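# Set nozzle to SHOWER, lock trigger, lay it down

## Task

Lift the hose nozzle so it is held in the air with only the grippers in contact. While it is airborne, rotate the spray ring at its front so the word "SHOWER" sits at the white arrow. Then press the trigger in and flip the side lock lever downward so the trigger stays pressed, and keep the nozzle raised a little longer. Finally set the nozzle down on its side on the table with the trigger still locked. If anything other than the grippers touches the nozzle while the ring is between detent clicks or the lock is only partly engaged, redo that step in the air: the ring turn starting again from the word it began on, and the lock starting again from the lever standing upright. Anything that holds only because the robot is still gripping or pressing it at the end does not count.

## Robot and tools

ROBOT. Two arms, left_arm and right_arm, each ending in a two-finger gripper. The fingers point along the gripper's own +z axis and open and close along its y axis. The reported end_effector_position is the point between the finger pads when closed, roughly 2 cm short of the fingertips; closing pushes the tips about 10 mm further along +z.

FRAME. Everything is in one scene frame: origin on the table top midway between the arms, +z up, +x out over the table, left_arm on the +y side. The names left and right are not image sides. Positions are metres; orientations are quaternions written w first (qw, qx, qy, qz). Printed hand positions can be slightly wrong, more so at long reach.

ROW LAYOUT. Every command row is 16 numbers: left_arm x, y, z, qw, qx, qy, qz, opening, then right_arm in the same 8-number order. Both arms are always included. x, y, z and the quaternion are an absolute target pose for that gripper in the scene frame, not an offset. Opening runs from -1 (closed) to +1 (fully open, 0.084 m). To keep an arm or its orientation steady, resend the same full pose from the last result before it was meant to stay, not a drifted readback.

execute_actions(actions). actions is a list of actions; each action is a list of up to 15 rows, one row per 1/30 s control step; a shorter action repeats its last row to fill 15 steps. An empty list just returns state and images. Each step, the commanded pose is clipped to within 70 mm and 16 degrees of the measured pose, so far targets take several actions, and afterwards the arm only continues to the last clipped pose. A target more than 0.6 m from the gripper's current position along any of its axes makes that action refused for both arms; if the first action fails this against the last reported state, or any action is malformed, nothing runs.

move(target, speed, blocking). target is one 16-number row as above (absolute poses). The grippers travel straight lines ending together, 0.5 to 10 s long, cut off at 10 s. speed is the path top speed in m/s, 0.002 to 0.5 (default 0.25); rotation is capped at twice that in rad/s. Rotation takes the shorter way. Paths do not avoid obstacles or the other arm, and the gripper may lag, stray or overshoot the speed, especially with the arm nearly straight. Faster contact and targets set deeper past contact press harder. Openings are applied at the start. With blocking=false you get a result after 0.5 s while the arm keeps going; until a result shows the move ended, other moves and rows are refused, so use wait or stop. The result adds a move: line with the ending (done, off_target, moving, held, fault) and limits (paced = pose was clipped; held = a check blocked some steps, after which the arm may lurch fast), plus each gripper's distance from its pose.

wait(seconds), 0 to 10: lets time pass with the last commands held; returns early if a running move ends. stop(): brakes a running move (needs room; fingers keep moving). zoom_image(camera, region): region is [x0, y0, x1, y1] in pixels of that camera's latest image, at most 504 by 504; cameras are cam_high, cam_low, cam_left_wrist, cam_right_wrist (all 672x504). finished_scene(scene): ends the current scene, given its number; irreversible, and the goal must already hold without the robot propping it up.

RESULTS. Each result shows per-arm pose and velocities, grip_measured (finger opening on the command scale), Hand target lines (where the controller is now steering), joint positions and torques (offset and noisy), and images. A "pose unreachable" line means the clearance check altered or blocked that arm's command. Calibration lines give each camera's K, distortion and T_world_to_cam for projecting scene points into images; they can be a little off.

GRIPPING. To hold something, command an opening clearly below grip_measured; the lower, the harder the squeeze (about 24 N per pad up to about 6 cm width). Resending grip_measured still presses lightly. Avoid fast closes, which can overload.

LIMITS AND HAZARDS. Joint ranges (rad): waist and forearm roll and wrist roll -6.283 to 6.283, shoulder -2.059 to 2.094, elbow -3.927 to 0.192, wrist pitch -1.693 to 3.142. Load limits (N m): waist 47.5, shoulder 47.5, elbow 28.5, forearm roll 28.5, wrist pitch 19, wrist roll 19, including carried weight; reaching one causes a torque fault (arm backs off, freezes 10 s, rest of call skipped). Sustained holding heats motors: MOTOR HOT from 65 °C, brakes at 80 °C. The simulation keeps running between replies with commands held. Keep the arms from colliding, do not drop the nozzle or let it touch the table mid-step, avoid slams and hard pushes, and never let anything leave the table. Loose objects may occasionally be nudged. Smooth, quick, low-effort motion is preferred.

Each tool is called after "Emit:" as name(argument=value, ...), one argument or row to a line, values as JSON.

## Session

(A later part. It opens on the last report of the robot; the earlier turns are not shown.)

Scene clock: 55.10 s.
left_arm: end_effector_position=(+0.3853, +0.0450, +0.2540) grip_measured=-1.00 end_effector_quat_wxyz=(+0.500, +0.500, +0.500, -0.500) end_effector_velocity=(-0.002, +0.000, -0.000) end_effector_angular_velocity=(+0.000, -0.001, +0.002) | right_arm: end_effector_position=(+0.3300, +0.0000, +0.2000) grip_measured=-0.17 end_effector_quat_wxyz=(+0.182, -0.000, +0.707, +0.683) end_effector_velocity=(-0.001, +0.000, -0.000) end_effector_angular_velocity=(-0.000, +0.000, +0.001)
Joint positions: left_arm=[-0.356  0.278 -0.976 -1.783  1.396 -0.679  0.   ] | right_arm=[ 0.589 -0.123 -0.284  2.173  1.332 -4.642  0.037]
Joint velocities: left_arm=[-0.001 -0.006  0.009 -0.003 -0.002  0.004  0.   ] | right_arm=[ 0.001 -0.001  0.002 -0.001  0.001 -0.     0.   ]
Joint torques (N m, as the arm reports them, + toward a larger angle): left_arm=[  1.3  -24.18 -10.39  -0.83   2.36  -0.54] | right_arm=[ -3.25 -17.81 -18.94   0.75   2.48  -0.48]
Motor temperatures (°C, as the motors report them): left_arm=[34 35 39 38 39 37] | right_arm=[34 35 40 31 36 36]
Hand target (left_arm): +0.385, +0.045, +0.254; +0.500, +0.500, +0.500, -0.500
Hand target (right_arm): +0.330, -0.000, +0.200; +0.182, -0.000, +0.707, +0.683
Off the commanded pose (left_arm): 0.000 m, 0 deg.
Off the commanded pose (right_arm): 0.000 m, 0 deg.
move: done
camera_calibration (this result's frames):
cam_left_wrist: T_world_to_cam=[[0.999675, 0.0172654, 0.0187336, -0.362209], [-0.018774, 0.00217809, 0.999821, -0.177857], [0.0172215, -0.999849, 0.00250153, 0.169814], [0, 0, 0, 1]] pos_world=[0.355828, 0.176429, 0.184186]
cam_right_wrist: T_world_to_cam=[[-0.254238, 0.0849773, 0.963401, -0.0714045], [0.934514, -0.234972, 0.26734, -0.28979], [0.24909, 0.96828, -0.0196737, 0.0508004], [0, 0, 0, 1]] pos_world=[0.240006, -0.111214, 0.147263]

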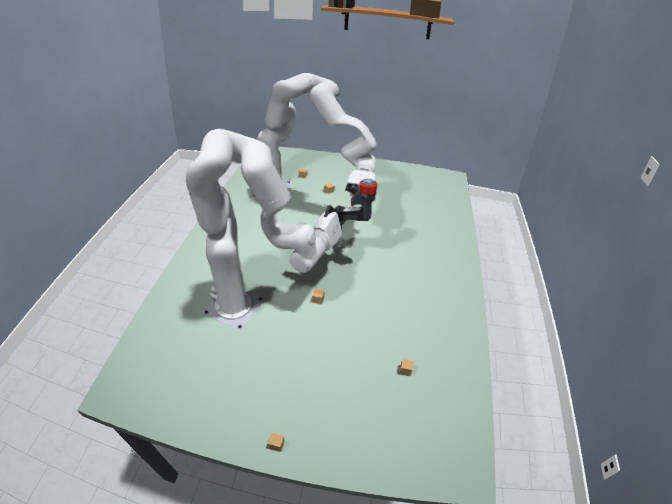

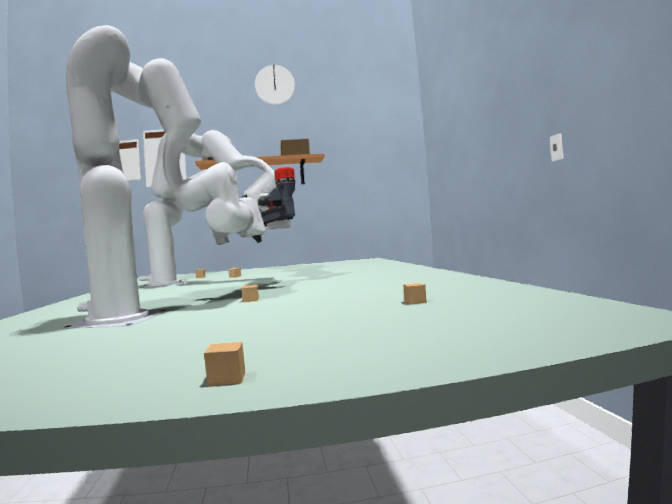

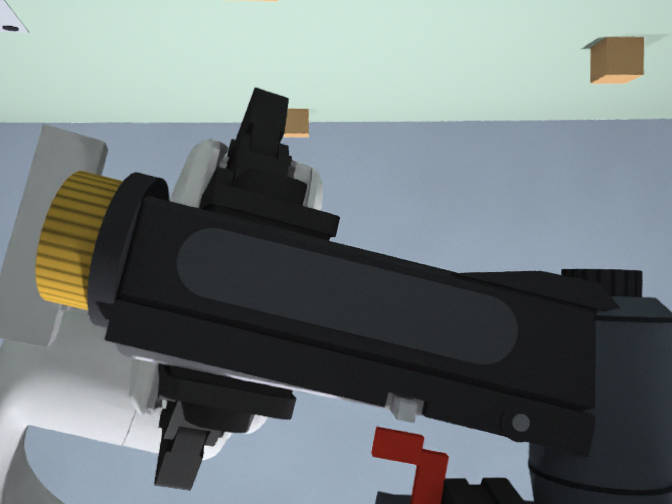

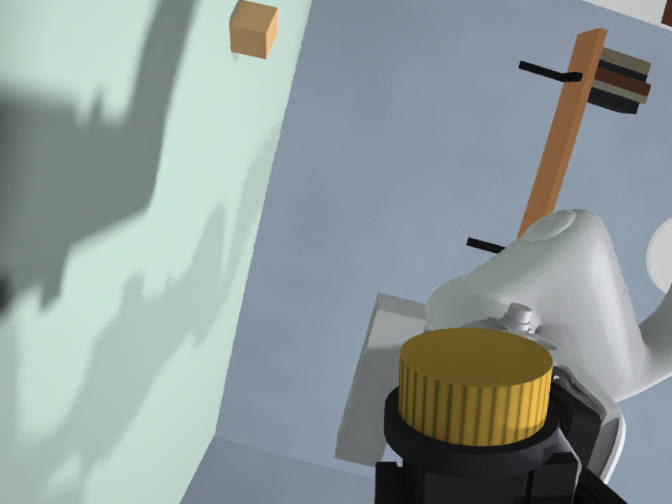

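Pad is under the pin. Retreat raised to view ring.

Emit:
move(
  target=[0.392,0.07,0.258,-0.5,-0.5,-0.5,0.5,-1,0.33,0.0,0.2,0.182,0,0.706,0.682,-1],
  speed=0.04,
)

Emit:
move(
  target=[0.40,0.2,0.34,-0.5,-0.5,-0.5,0.5,-1,0.33,0.0,0.2,0.182,0,0.706,0.682,-1],
  speed=0.15,
)

Emit:
move(
  target=[0.40,0.2,0.34,-0.5,-0.5,-0.5,0.5,-1,0.40,-0.14,0.2,0,-0.13,0.99,0,-1],
  speed=0.2,
)

Emit:
move(
  target=[0.40,0.2,0.34,-0.5,-0.5,-0.5,0.5,-1,0.42,-0.14,0.1,0,-0.13,0.99,0,-1],
  speed=0.1,
)

Scene clock: 61.27 s.
left_arm: end_effector_position=(+0.3919, +0.0697, +0.2579) grip_measured=-1.00 end_effector_quat_wxyz=(+0.500, +0.500, +0.500, -0.500) end_effector_velocity=(+0.000, +0.002, +0.000) end_effector_angular_velocity=(-0.000, +0.000, -0.001) | right_arm: end_effector_position=(+0.3300, -0.0000, +0.2000) grip_measured=-0.17 end_effector_quat_wxyz=(+0.182, +0.000, +0.707, +0.683) end_effector_velocity=(+0.000, +0.000, +0.001) end_effector_angular_velocity=(+0.001, -0.001, +0.000)
Joint positions: left_arm=[-0.294  0.271 -0.976 -1.733  1.434 -0.694  0.   ] | right_arm=[ 0.589 -0.123 -0.284  2.173  1.331 -4.642  0.037]
Joint velocities: left_arm=[ 0.005 -0.    -0.001  0.005  0.004 -0.002  0.   ] | right_arm=[ 0.    -0.001 -0.    -0.     0.     0.    -0.   ]
Joint torques (N m, as the arm reports them, + toward a larger angle): left_arm=[  1.49 -24.22 -10.4   -0.99   2.05  -0.37] | right_arm=[ -2.1  -17.47 -18.44   0.36   2.57  -0.4 ]
Motor temperatures (°C, as the motors report them): left_arm=[34 35 39 38 39 37] | right_arm=[34 35 40 31 36 36]
Hand target (left_arm): +0.392, +0.070, +0.258; +0.500, +0.500, +0.500, -0.500
Hand target (right_arm): +0.330, +0.000, +0.200; +0.182, -0.000, +0.707, +0.683
Off the commanded pose (left_arm): 0.000 m, 0 deg.
Off the commanded pose (right_arm): 0.000 m, 0 deg.
move: done
camera_calibration (this result's frames):
cam_left_wrist: T_world_to_cam=[[0.999676, 0.0172251, 0.0187547, -0.369335], [-0.0187957, 0.00222451, 0.999821, -0.181735], [0.0171803, -0.999849, 0.00254754, 0.19434], [0, 0, 0, 1]] pos_world=[0.36246, 0.201077, 0.188134]
cam_right_wrist: T_world_to_cam=[[-0.254169, 0.0850599, 0.963412, -0.0713981], [0.934507, -0.23505, 0.267296, -0.289803], [0.249187, 0.968254, -0.0197465, 0.0507952], [0, 0, 0, 1]] pos_world=[0.240018, -0.111228, 0.147252]

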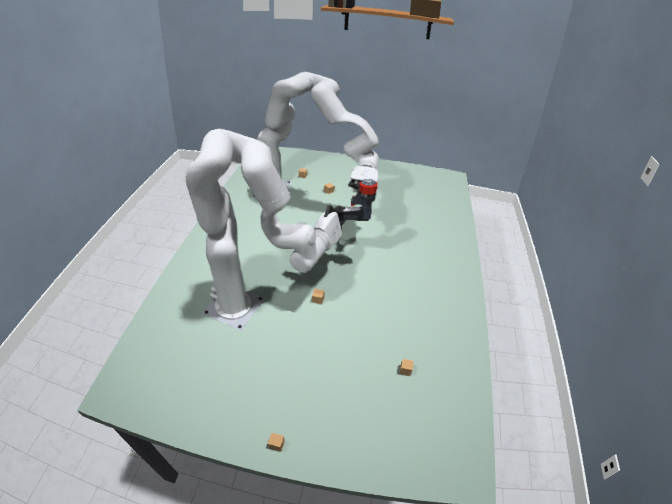

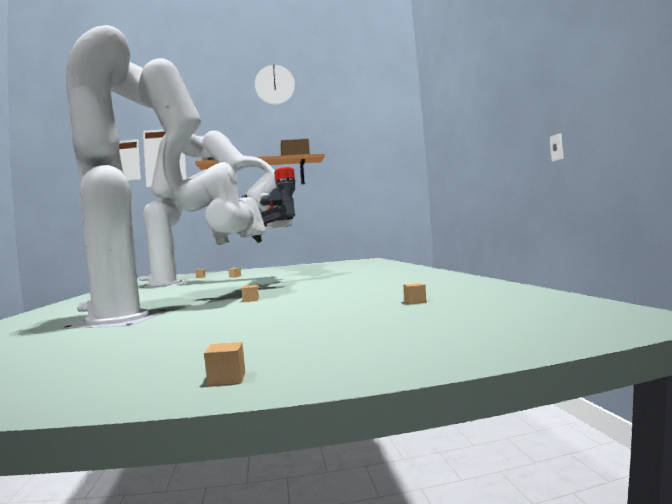

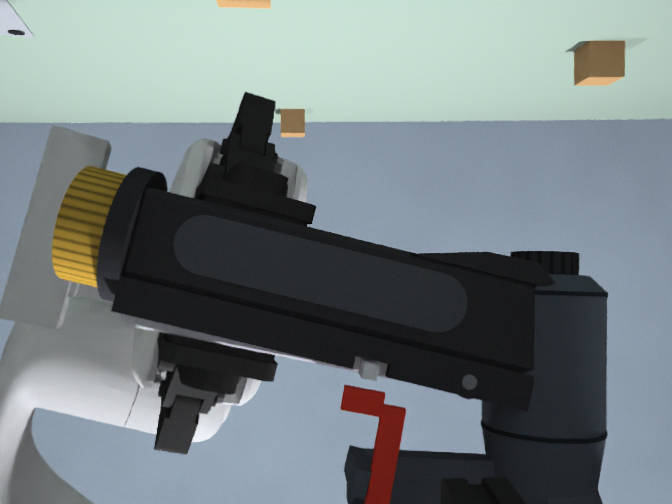

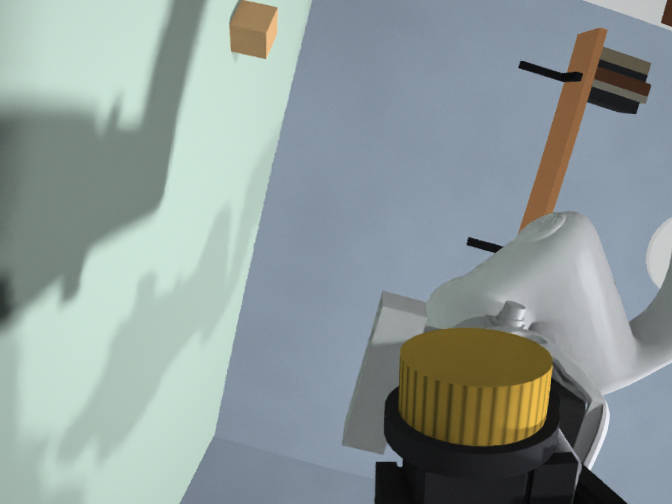

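Scene clock: 62.87 s.
left_arm: end_effector_position=(+0.4000, +0.1996, +0.3397) grip_measured=-1.00 end_effector_quat_wxyz=(+0.500, +0.500, +0.500, -0.500) end_effector_velocity=(+0.001, +0.002, +0.001) end_effector_angular_velocity=(+0.000, -0.002, +0.001) | right_arm: end_effector_position=(+0.3300, -0.0000, +0.2000) grip_measured=-0.17 end_effector_quat_wxyz=(+0.182, +0.000, +0.707, +0.683) end_effector_velocity=(+0.000, +0.000, +0.000) end_effector_angular_velocity=(+0.000, -0.001, -0.000)
Joint positions: left_arm=[ 0.028  0.113 -1.001 -1.501  1.656 -0.886  0.   ] | right_arm=[ 0.589 -0.123 -0.284  2.173  1.331 -4.642  0.037]
Joint velocities: left_arm=[ 0.005 -0.001 -0.003  0.002  0.003 -0.002  0.   ] | right_arm=[ 0.    -0.001 -0.     0.     0.     0.    -0.   ]
Joint torques (N m, as the arm reports them, + toward a larger angle): left_arm=[  1.71 -21.81 -11.03  -1.46   1.77  -0.36] | right_arm=[ -2.82 -17.53 -18.41   0.35   2.84  -0.26]
Motor temperatures (°C, as the motors report them): left_arm=[34 35 39 38 39 37] | right_arm=[34 35 40 31 36 36]
Hand target (left_arm): +0.400, +0.200, +0.340; +0.500, +0.500, +0.500, -0.500
Hand target (right_arm): +0.330, -0.000, +0.200; +0.182, -0.000, +0.707, +0.683
Off the commanded pose (left_arm): 0.001 m, 0 deg.
Off the commanded pose (right_arm): 0.000 m, 0 deg.
move: done
camera_calibration (this result's frames):
cam_left_wrist: T_world_to_cam=[[0.999677, 0.0174141, 0.018498, -0.381134], [-0.0185406, 0.00228722, 0.999825, -0.263774], [0.0173688, -0.999846, 0.00260935, 0.323748], [0, 0, 0, 1]] pos_world=[0.370498, 0.330938, 0.269933]
cam_right_wrist: T_world_to_cam=[[-0.254166, 0.08506, 0.963413, -0.0713984], [0.93451, -0.235043, 0.267293, -0.289799], [0.249179, 0.968256, -0.0197496, 0.0507981], [0, 0, 0, 1]] pos_world=[0.240015, -0.111227, 0.14725]

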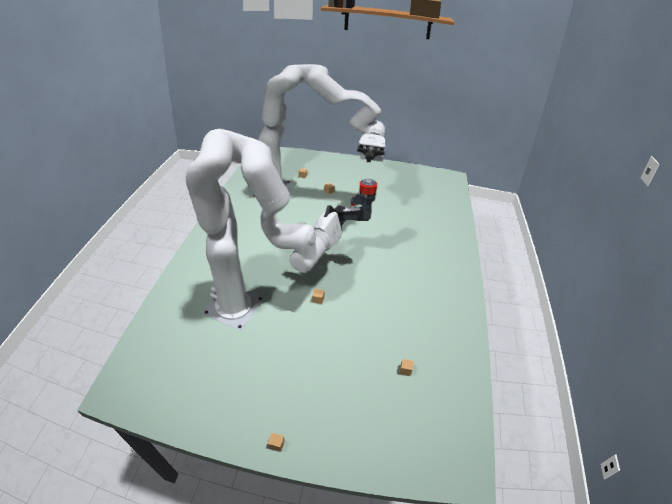

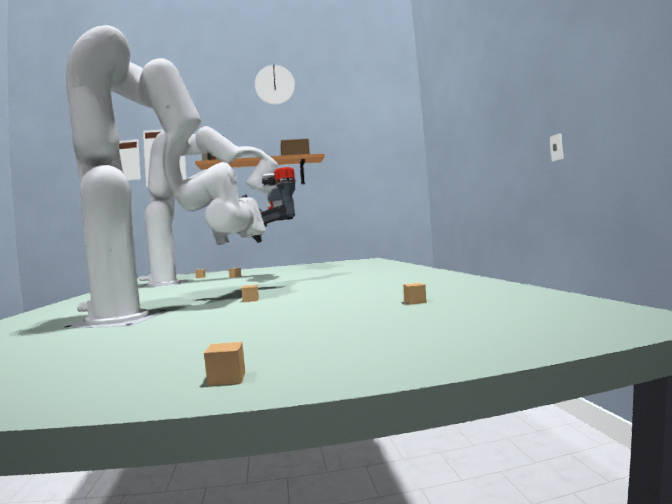

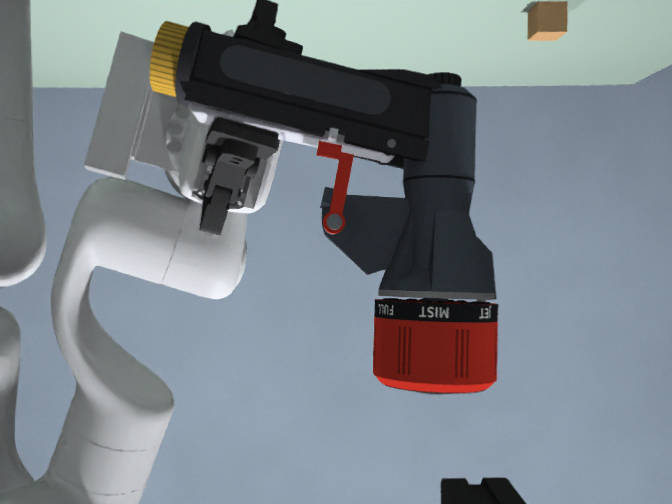

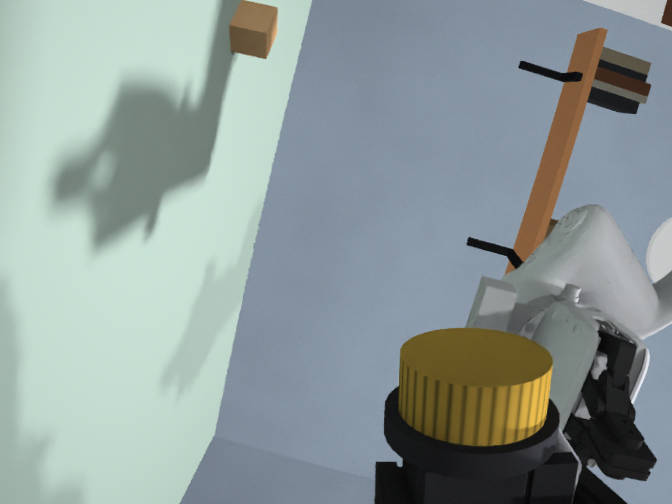

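Scene clock: 67.33 s.
left_arm: end_effector_position=(+0.4000, +0.2000, +0.3400) grip_measured=-1.00 end_effector_quat_wxyz=(+0.500, +0.500, +0.500, -0.500) end_effector_velocity=(+0.000, +0.000, -0.000) end_effector_angular_velocity=(+0.000, +0.000, +0.001) | right_arm: end_effector_position=(+0.4005, -0.1397, +0.2001) grip_measured=-0.17 end_effector_quat_wxyz=(-0.001, -0.131, +0.991, +0.001) end_effector_velocity=(+0.001, -0.000, +0.001) end_effector_angular_velocity=(-0.012, +0.002, +0.001)
Joint positions: left_arm=[ 0.029  0.112 -1.002 -1.5    1.657 -0.886  0.   ] | right_arm=[ 0.662 -0.19  -0.855  0.003  1.045 -2.951  0.036]
Joint velocities: left_arm=[ 0.     0.     0.    -0.    -0.001 -0.     0.   ] | right_arm=[ 0.004  0.007 -0.012 -0.012  0.012  0.009 -0.   ]
Joint torques (N m, as the arm reports them, + toward a larger angle): left_arm=[  1.73 -21.93 -11.15  -1.51   1.79  -0.39] | right_arm=[ -2.42 -23.31 -26.13  -0.51  -2.54  -0.06]
Motor temperatures (°C, as the motors report them): left_arm=[34 35 39 38 39 37] | right_arm=[34 35 41 31 36 36]
Hand target (left_arm): +0.400, +0.200, +0.340; +0.500, +0.500, +0.500, -0.500
Hand target (right_arm): +0.401, -0.140, +0.200; -0.001, -0.131, +0.991, +0.001
Off the commanded pose (left_arm): 0.000 m, 0 deg.
Off the commanded pose (right_arm): 0.001 m, 0 deg.
move: done
camera_calibration (this result's frames):
cam_left_wrist: T_world_to_cam=[[0.999675, 0.017246, 0.0187706, -0.381206], [-0.0188127, 0.0022816, 0.99982, -0.263935], [0.0172001, -0.999849, 0.00260531, 0.324257], [0, 0, 0, 1]] pos_world=[0.370539, 0.331384, 0.270198]
cam_right_wrist: T_world_to_cam=[[-0.269908, 0.962789, -0.0136966, 0.28278], [0.962831, 0.269713, -0.0145331, -0.272999], [-0.0102982, -0.0171101, -0.999801, 0.330909], [0, 0, 0, 1]] pos_world=[0.342584, -0.192965, 0.330749]

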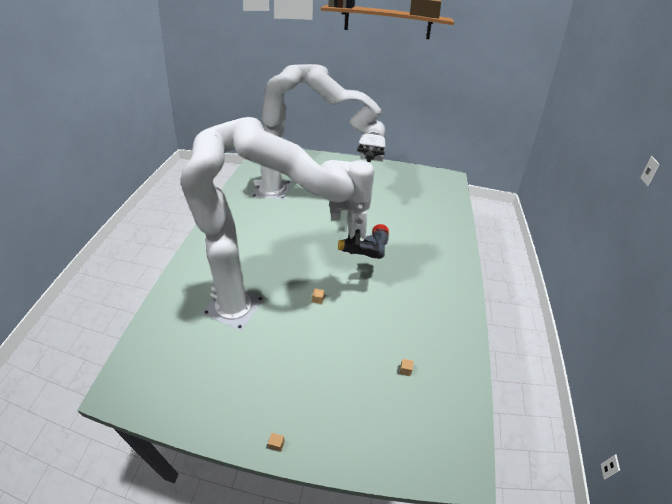

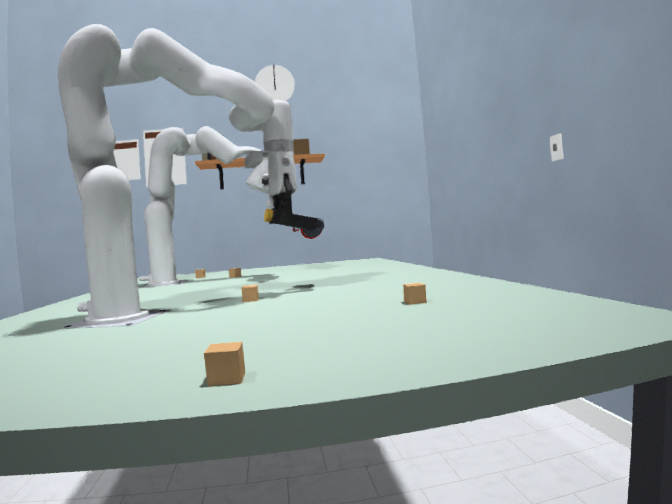

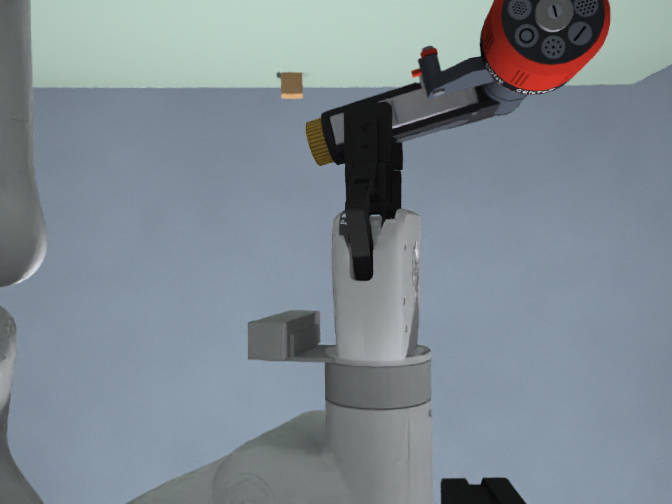

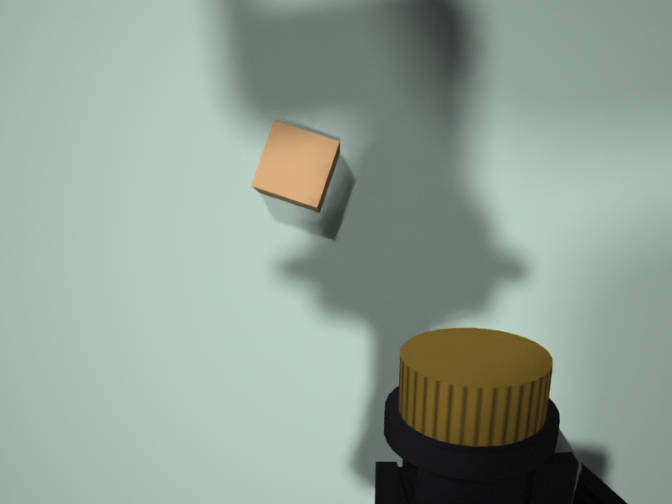

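Scene clock: 68.87 s.
left_arm: end_effector_position=(+0.4000, +0.2000, +0.3400) grip_measured=-1.00 end_effector_quat_wxyz=(+0.500, +0.500, +0.500, -0.500) end_effector_velocity=(+0.000, +0.001, -0.000) end_effector_angular_velocity=(+0.000, +0.000, +0.001) | right_arm: end_effector_position=(+0.4202, -0.1398, +0.1005) grip_measured=-0.17 end_effector_quat_wxyz=(+0.000, -0.130, +0.991, +0.000) end_effector_velocity=(+0.000, -0.000, -0.003) end_effector_angular_velocity=(-0.001, +0.002, -0.001)
Joint positions: left_arm=[ 0.029  0.112 -1.002 -1.5    1.657 -0.886  0.   ] | right_arm=[ 0.643  0.028 -0.777  0.     0.749 -2.967  0.036]
Joint velocities: left_arm=[ 0.001  0.     0.     0.    -0.     0.     0.   ] | right_arm=[-0.     0.008  0.     0.    -0.005 -0.     0.   ]
Joint torques (N m, as the arm reports them, + toward a larger angle): left_arm=[  1.69 -21.87 -11.11  -1.51   1.9   -0.33] | right_arm=[ -2.37 -27.07 -23.5   -0.51  -2.64  -0.13]
Motor temperatures (°C, as the motors report them): left_arm=[34 35 40 38 39 37] | right_arm=[34 35 41 31 36 36]
Hand target (left_arm): +0.400, +0.200, +0.340; +0.500, +0.500, +0.500, -0.500
Hand target (right_arm): +0.420, -0.140, +0.100; -0.000, -0.130, +0.991, -0.000
Off the commanded pose (left_arm): 0.000 m, 0 deg.
Off the commanded pose (right_arm): 0.001 m, 0 deg.
move: done
camera_calibration (this result's frames):
cam_left_wrist: T_world_to_cam=[[0.999675, 0.0172449, 0.0187707, -0.381205], [-0.0188128, 0.00228087, 0.99982, -0.263935], [0.017199, -0.999849, 0.00260456, 0.324259], [0, 0, 0, 1]] pos_world=[0.370539, 0.331386, 0.270198]
cam_right_wrist: T_world_to_cam=[[-0.267895, 0.963309, -0.0163776, 0.286301], [0.963411, 0.267697, -0.0132842, -0.294001], [-0.00841259, -0.0193371, -0.999778, 0.230383], [0, 0, 0, 1]] pos_world=[0.361881, -0.192639, 0.231115]

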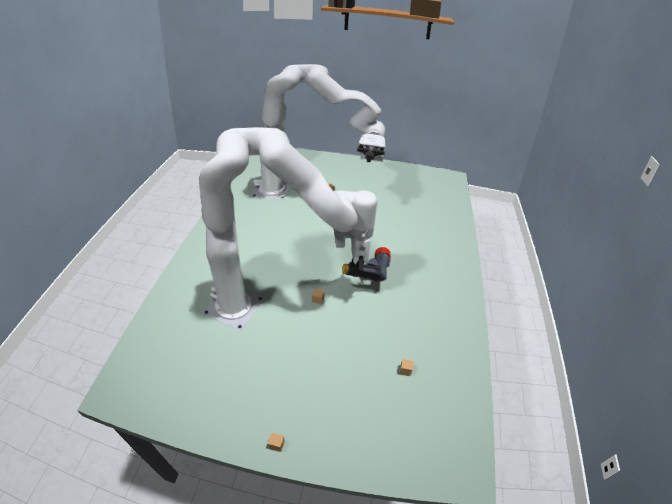

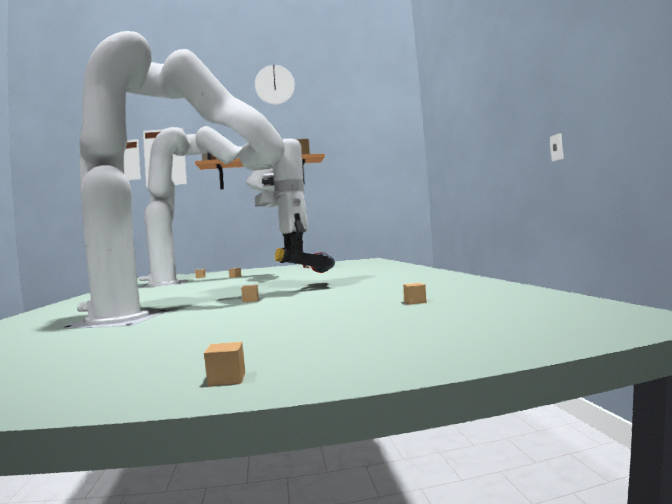

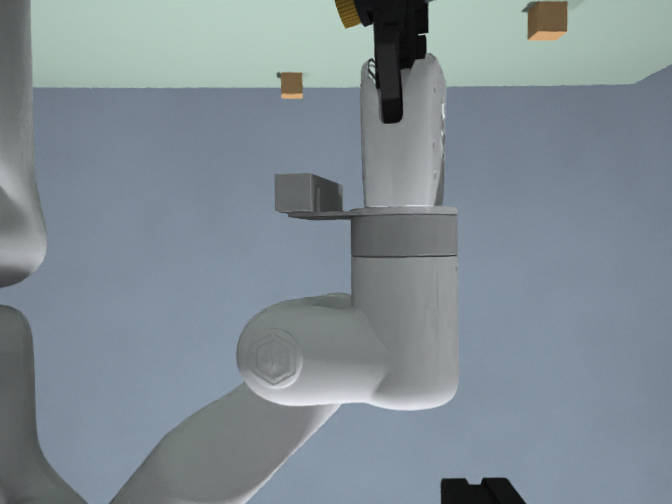

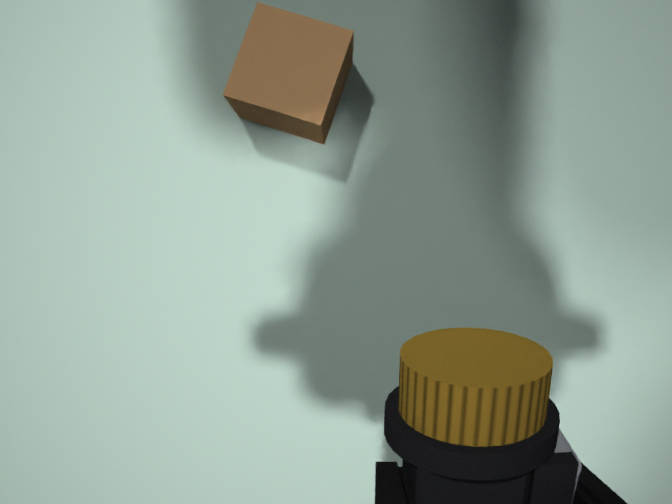

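Emit:
move(
  target=[0.40,0.2,0.34,-0.5,-0.5,-0.5,0.5,-1,0.42,-0.14,0.07,0.099,-0.129,0.985,0.013,-1],
  speed=0.08,
)

Emit:
move(
  target=[0.40,0.2,0.34,-0.5,-0.5,-0.5,0.5,-1,0.42,-0.14,0.038,0.099,-0.129,0.985,0.013,-1],
  speed=0.02,
)

Scene clock: 71.47 s.
left_arm: end_effector_position=(+0.4000, +0.2000, +0.3400) grip_measured=-1.00 end_effector_quat_wxyz=(+0.500, +0.500, +0.500, -0.500) end_effector_velocity=(+0.000, +0.000, -0.000) end_effector_angular_velocity=(+0.000, +0.000, +0.001) | right_arm: end_effector_position=(+0.4201, -0.1399, +0.0703) grip_measured=-0.17 end_effector_quat_wxyz=(+0.099, -0.129, +0.987, +0.013) end_effector_velocity=(+0.001, -0.000, -0.001) end_effector_angular_velocity=(+0.001, -0.016, -0.002)
Joint positions: left_arm=[ 0.029  0.112 -1.002 -1.5    1.657 -0.886  0.   ] | right_arm=[ 0.647  0.01  -0.571 -0.098  0.367 -2.874  0.036]
Joint velocities: left_arm=[ 0.001 -0.     0.     0.    -0.001 -0.     0.   ] | right_arm=[-0.002  0.002  0.011 -0.024 -0.026  0.022 -0.   ]
Joint torques (N m, as the arm reports them, + toward a larger angle): left_arm=[  1.77 -22.11 -11.09  -1.43   1.8   -0.43] | right_arm=[ -1.4  -24.28 -21.2   -0.42  -3.15  -0.1 ]
Motor temperatures (°C, as the motors report them): left_arm=[34 35 40 38 39 37] | right_arm=[34 35 41 31 36 36]
Hand target (left_arm): +0.400, +0.200, +0.340; +0.500, +0.500, +0.500, -0.500
Hand target (right_arm): +0.420, -0.140, +0.070; +0.099, -0.129, +0.987, +0.013
Off the commanded pose (left_arm): 0.000 m, 0 deg.
Off the commanded pose (right_arm): 0.000 m, 0 deg.
move: done
camera_calibration (this result's frames):
cam_left_wrist: T_world_to_cam=[[0.999675, 0.0172451, 0.0187707, -0.381205], [-0.0188127, 0.00228087, 0.99982, -0.263935], [0.0171992, -0.999849, 0.00260456, 0.324259], [0, 0, 0, 1]] pos_world=[0.370539, 0.331386, 0.270198]
cam_right_wrist: T_world_to_cam=[[-0.264069, 0.964337, -0.0179262, 0.284493], [0.947114, 0.262776, 0.184186, -0.301972], [0.182328, 0.0316596, -0.982728, 0.12598], [0, 0, 0, 1]] pos_world=[0.338158, -0.198985, 0.184523]

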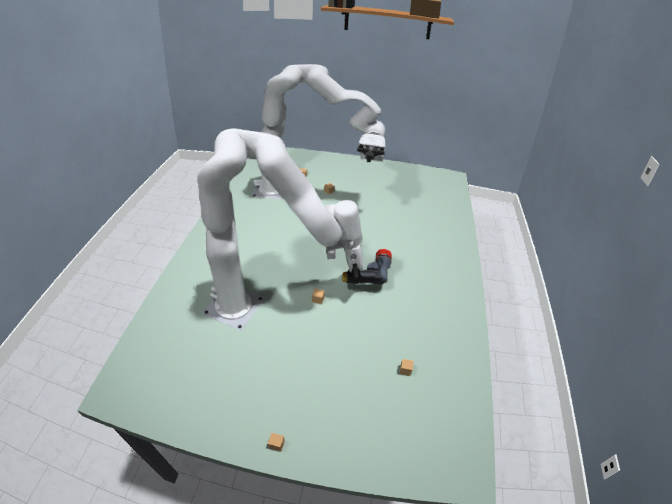

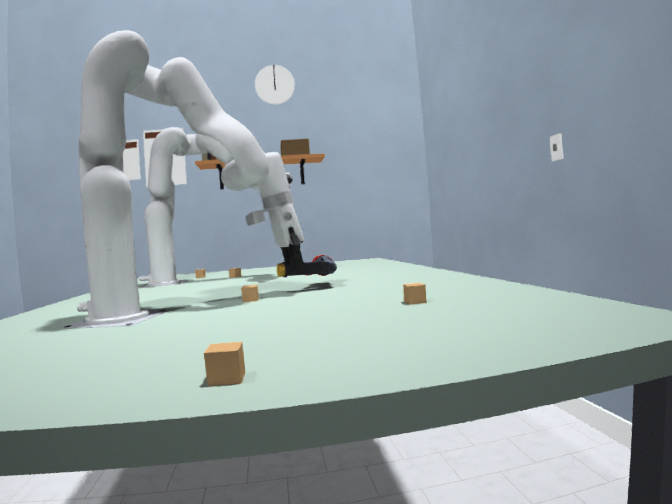

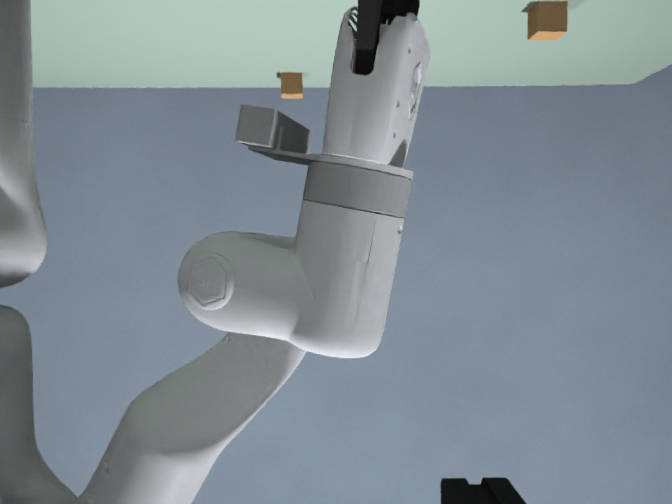

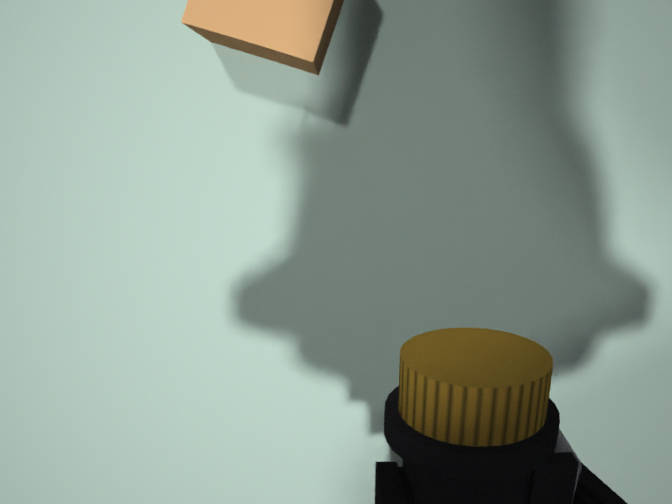

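Scene clock: 73.40 s.
left_arm: end_effector_position=(+0.4000, +0.2000, +0.3400) grip_measured=-1.00 end_effector_quat_wxyz=(+0.500, +0.500, +0.500, -0.500) end_effector_velocity=(+0.000, +0.000, -0.000) end_effector_angular_velocity=(+0.000, +0.000, +0.000) | right_arm: end_effector_position=(+0.4202, -0.1399, +0.0384) grip_measured=-0.17 end_effector_quat_wxyz=(+0.099, -0.129, +0.987, +0.013) end_effector_velocity=(+0.001, +0.001, -0.001) end_effector_angular_velocity=(+0.001, -0.003, +0.001)
Joint positions: left_arm=[ 0.029  0.112 -1.002 -1.5    1.657 -0.886  0.   ] | right_arm=[ 0.64   0.109 -0.564 -0.133  0.259 -2.843  0.037]
Joint velocities: left_arm=[ 0.  0.  0.  0. -0. -0.  0.] | right_arm=[-0.     0.006 -0.002 -0.005 -0.006  0.004  0.   ]
Joint torques (N m, as the arm reports them, + toward a larger angle): left_arm=[  1.63 -22.05 -11.18  -1.56   1.74  -0.29] | right_arm=[ -2.55 -23.27 -18.22  -0.61  -2.22  -0.18]
Motor temperatures (°C, as the motors report them): left_arm=[34 35 40 38 39 37] | right_arm=[34 35 41 31 36 36]
Hand target (left_arm): +0.400, +0.200, +0.340; +0.500, +0.500, +0.500, -0.500
Hand target (right_arm): +0.420, -0.140, +0.038; +0.099, -0.129, +0.987, +0.013
Off the commanded pose (left_arm): 0.000 m, 0 deg.
Off the commanded pose (right_arm): 0.000 m, 0 deg.
move: done
camera_calibration (this result's frames):
cam_left_wrist: T_world_to_cam=[[0.999675, 0.0172449, 0.0187707, -0.381205], [-0.0188128, 0.00228086, 0.99982, -0.263935], [0.017199, -0.999849, 0.00260454, 0.324259], [0, 0, 0, 1]] pos_world=[0.370539, 0.331386, 0.270199]
cam_right_wrist: T_world_to_cam=[[-0.263757, 0.964423, -0.0178932, 0.28387], [0.946887, 0.26241, 0.185867, -0.296234], [0.183949, 0.0320808, -0.982412, 0.0939869], [0, 0, 0, 1]] pos_world=[0.338084, -0.199051, 0.152473]

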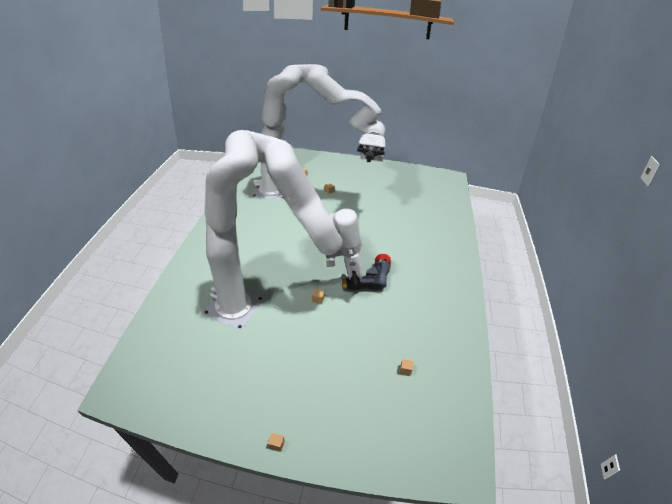

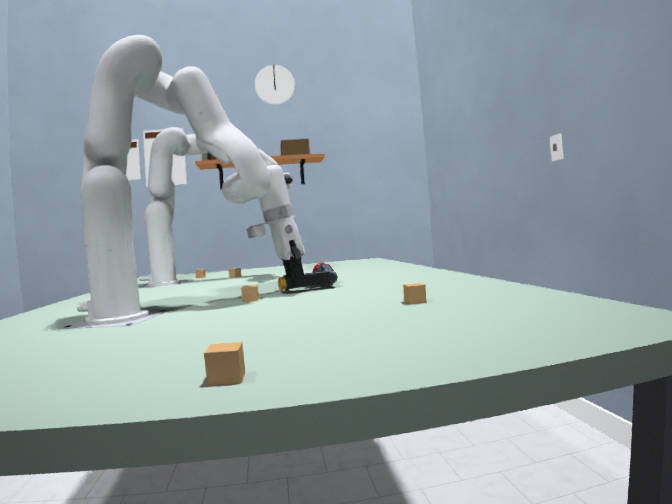

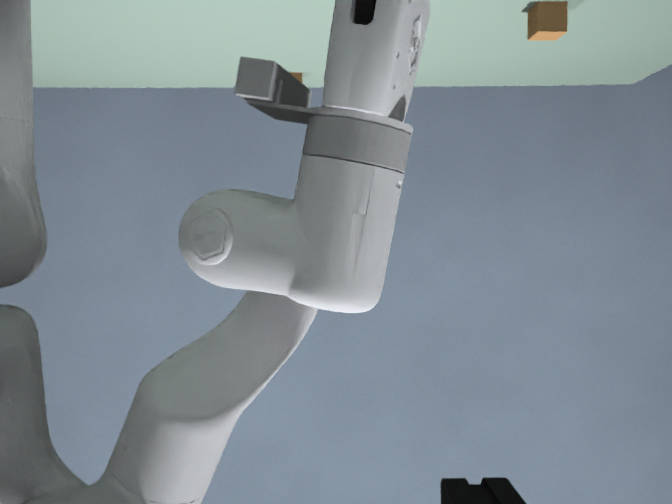

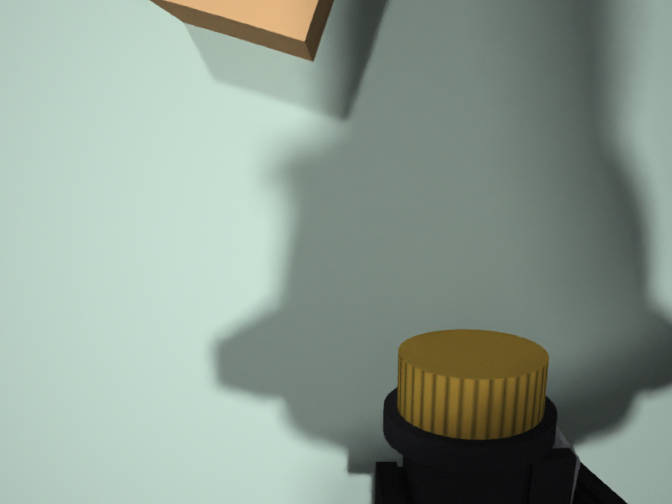

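Emit:
execute_actions(
  actions=[
    [[0.40,0.2,0.34,-0.5,-0.5,-0.5,0.5,-1,0.42,-0.14,0.037,0.099,-0.129,0.985,0.013,0.0]],
    [[0.40,0.2,0.34,-0.5,-0.5,-0.5,0.5,-1,0.42,-0.14,0.037,0.099,-0.129,0.985,0.013,0.7]],
  ],
)

Emit:
move(
  target=[0.40,0.2,0.34,-0.5,-0.5,-0.5,0.5,-1,0.43,-0.14,0.17,0.099,-0.129,0.985,0.013,0.7],
  speed=0.12,
)

Scene clock: 75.73 s.
left_arm: end_effector_position=(+0.4000, +0.2000, +0.3400) grip_measured=-1.00 end_effector_quat_wxyz=(+0.500, +0.500, +0.500, -0.500) end_effector_velocity=(+0.001, +0.001, -0.000) end_effector_angular_velocity=(+0.001, -0.000, +0.002) | right_arm: end_effector_position=(+0.4200, -0.1400, +0.0370) grip_measured=+0.69 end_effector_quat_wxyz=(+0.099, -0.129, +0.987, +0.013) end_effector_velocity=(-0.001, -0.000, -0.000) end_effector_angular_velocity=(-0.001, +0.001, -0.000)
Joint positions: left_arm=[ 0.029  0.112 -1.002 -1.5    1.657 -0.886  0.   ] | right_arm=[ 0.639  0.113 -0.563 -0.135  0.255 -2.842  0.073]
Joint velocities: left_arm=[ 0.002 -0.    -0.     0.    -0.001 -0.     0.   ] | right_arm=[ 0.    -0.     0.002 -0.    -0.     0.     0.001]
Joint torques (N m, as the arm reports them, + toward a larger angle): left_arm=[  1.66 -21.97 -10.95  -1.4    1.73  -0.44] | right_arm=[ -2.06 -23.24 -18.16  -0.81  -2.57  -0.07]
Motor temperatures (°C, as the motors report them): left_arm=[34 35 40 38 39 37] | right_arm=[34 35 41 31 36 36]
Hand target (left_arm): +0.400, +0.200, +0.340; +0.500, +0.500, +0.500, -0.500
Hand target (right_arm): +0.420, -0.140, +0.037; +0.099, -0.129, +0.987, +0.013
Off the commanded pose (left_arm): 0.000 m, 0 deg.
Off the commanded pose (right_arm): 0.000 m, 0 deg.
camera_calibration (this result's frames):
cam_left_wrist: T_world_to_cam=[[0.999675, 0.0172451, 0.0187706, -0.381205], [-0.0188127, 0.00228099, 0.99982, -0.263935], [0.0171992, -0.999849, 0.00260467, 0.324259], [0, 0, 0, 1]] pos_world=[0.370539, 0.331386, 0.270198]
cam_right_wrist: T_world_to_cam=[[-0.263823, 0.964402, -0.0180765, 0.283903], [0.946937, 0.262522, 0.18545, -0.295773], [0.183594, 0.0318087, -0.982487, 0.0927761], [0, 0, 0, 1]] pos_world=[0.337945, -0.1991, 0.151135]

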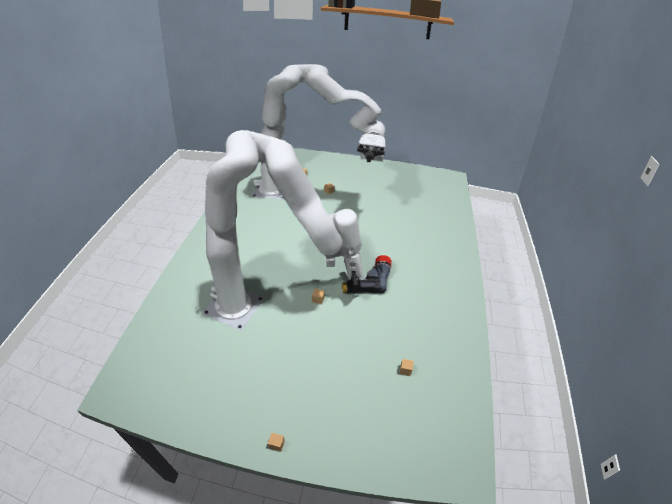

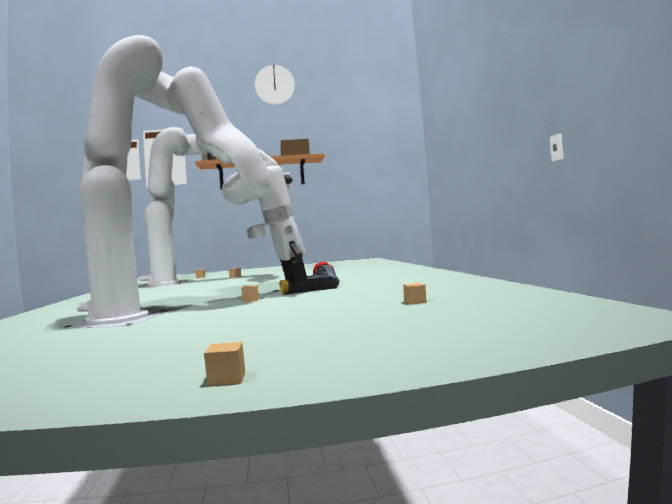

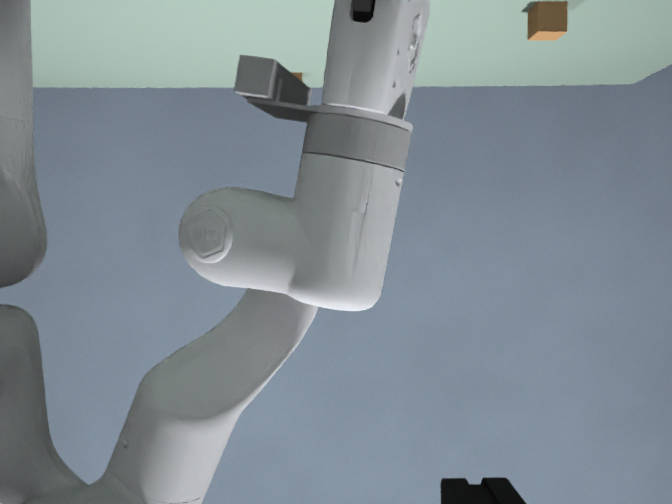

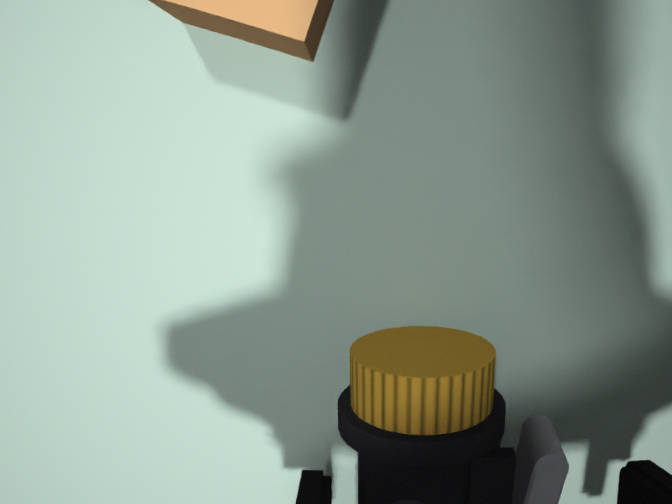

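Scene clock: 77.33 s.
left_arm: end_effector_position=(+0.4000, +0.2000, +0.3400) grip_measured=-1.00 end_effector_quat_wxyz=(+0.500, +0.500, +0.500, -0.500) end_effector_velocity=(+0.001, +0.001, +0.000) end_effector_angular_velocity=(+0.000, -0.001, +0.003) | right_arm: end_effector_position=(+0.4297, -0.1401, +0.1693) grip_measured=+0.70 end_effector_quat_wxyz=(+0.099, -0.129, +0.987, +0.013) end_effector_velocity=(+0.001, +0.000, +0.004) end_effector_angular_velocity=(+0.001, -0.002, +0.000)
Joint positions: left_arm=[ 0.029  0.112 -1.002 -1.5    1.657 -0.886  0.   ] | right_arm=[ 0.646 -0.194 -0.695 -0.055  0.694 -2.924  0.073]
Joint velocities: left_arm=[ 0.003 -0.    -0.001  0.    -0.     0.     0.   ] | right_arm=[-0.    -0.005 -0.008  0.001  0.011 -0.001 -0.   ]
Joint torques (N m, as the arm reports them, + toward a larger angle): left_arm=[  1.69 -21.9  -11.12  -1.55   1.84  -0.43] | right_arm=[ -2.81 -20.02 -23.74  -0.7   -2.39  -0.28]
Motor temperatures (°C, as the motors report them): left_arm=[34 35 40 38 39 37] | right_arm=[34 35 41 31 36 36]
Hand target (left_arm): +0.400, +0.200, +0.340; +0.500, +0.500, +0.500, -0.500
Hand target (right_arm): +0.430, -0.140, +0.170; +0.099, -0.129, +0.987, +0.013
Off the commanded pose (left_arm): 0.000 m, 0 deg.
Off the commanded pose (right_arm): 0.001 m, 0 deg.
move: done
camera_calibration (this result's frames):
cam_left_wrist: T_world_to_cam=[[0.999675, 0.017245, 0.0187709, -0.381205], [-0.018813, 0.00228091, 0.99982, -0.263935], [0.0171991, -0.999849, 0.0026046, 0.324259], [0, 0, 0, 1]] pos_world=[0.370539, 0.331386, 0.270199]
cam_right_wrist: T_world_to_cam=[[-0.263781, 0.96441, -0.0182527, 0.28899], [0.947041, 0.26253, 0.184908, -0.329375], [0.183119, 0.0314893, -0.982586, 0.221177], [0, 0, 0, 1]] pos_world=[0.34766, -0.199199, 0.283504]

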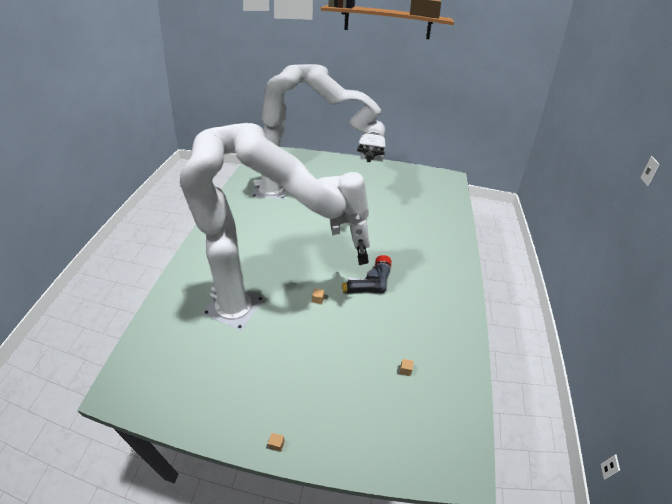

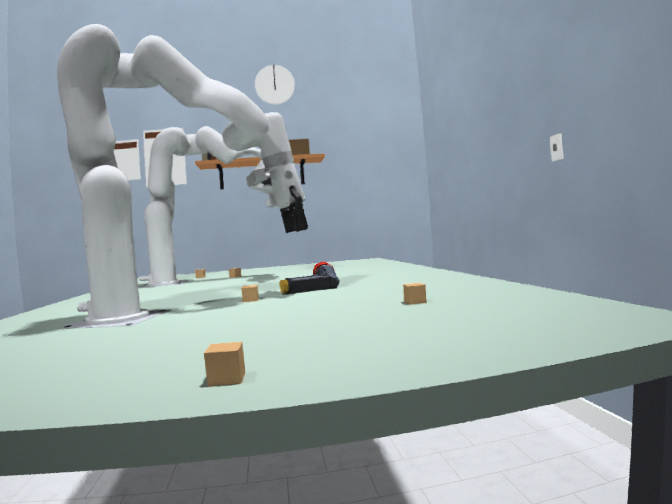

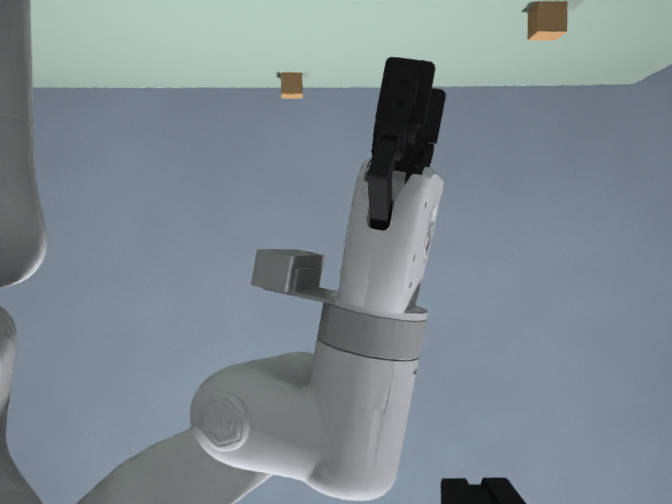

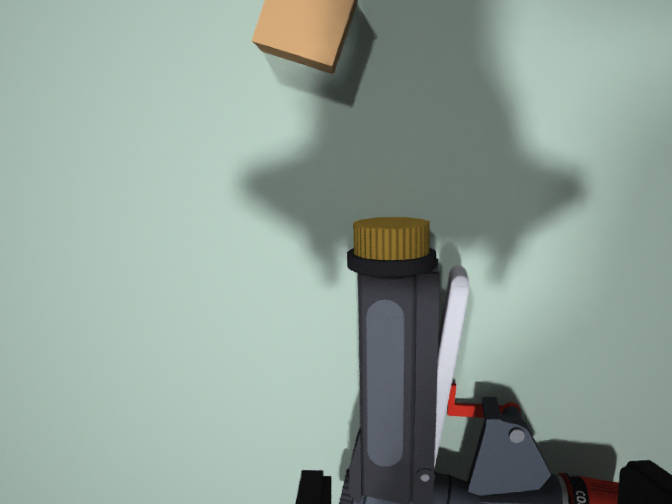

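Emit:
finished_scene(
  scene=2,
)

The scene is finished: the task was done.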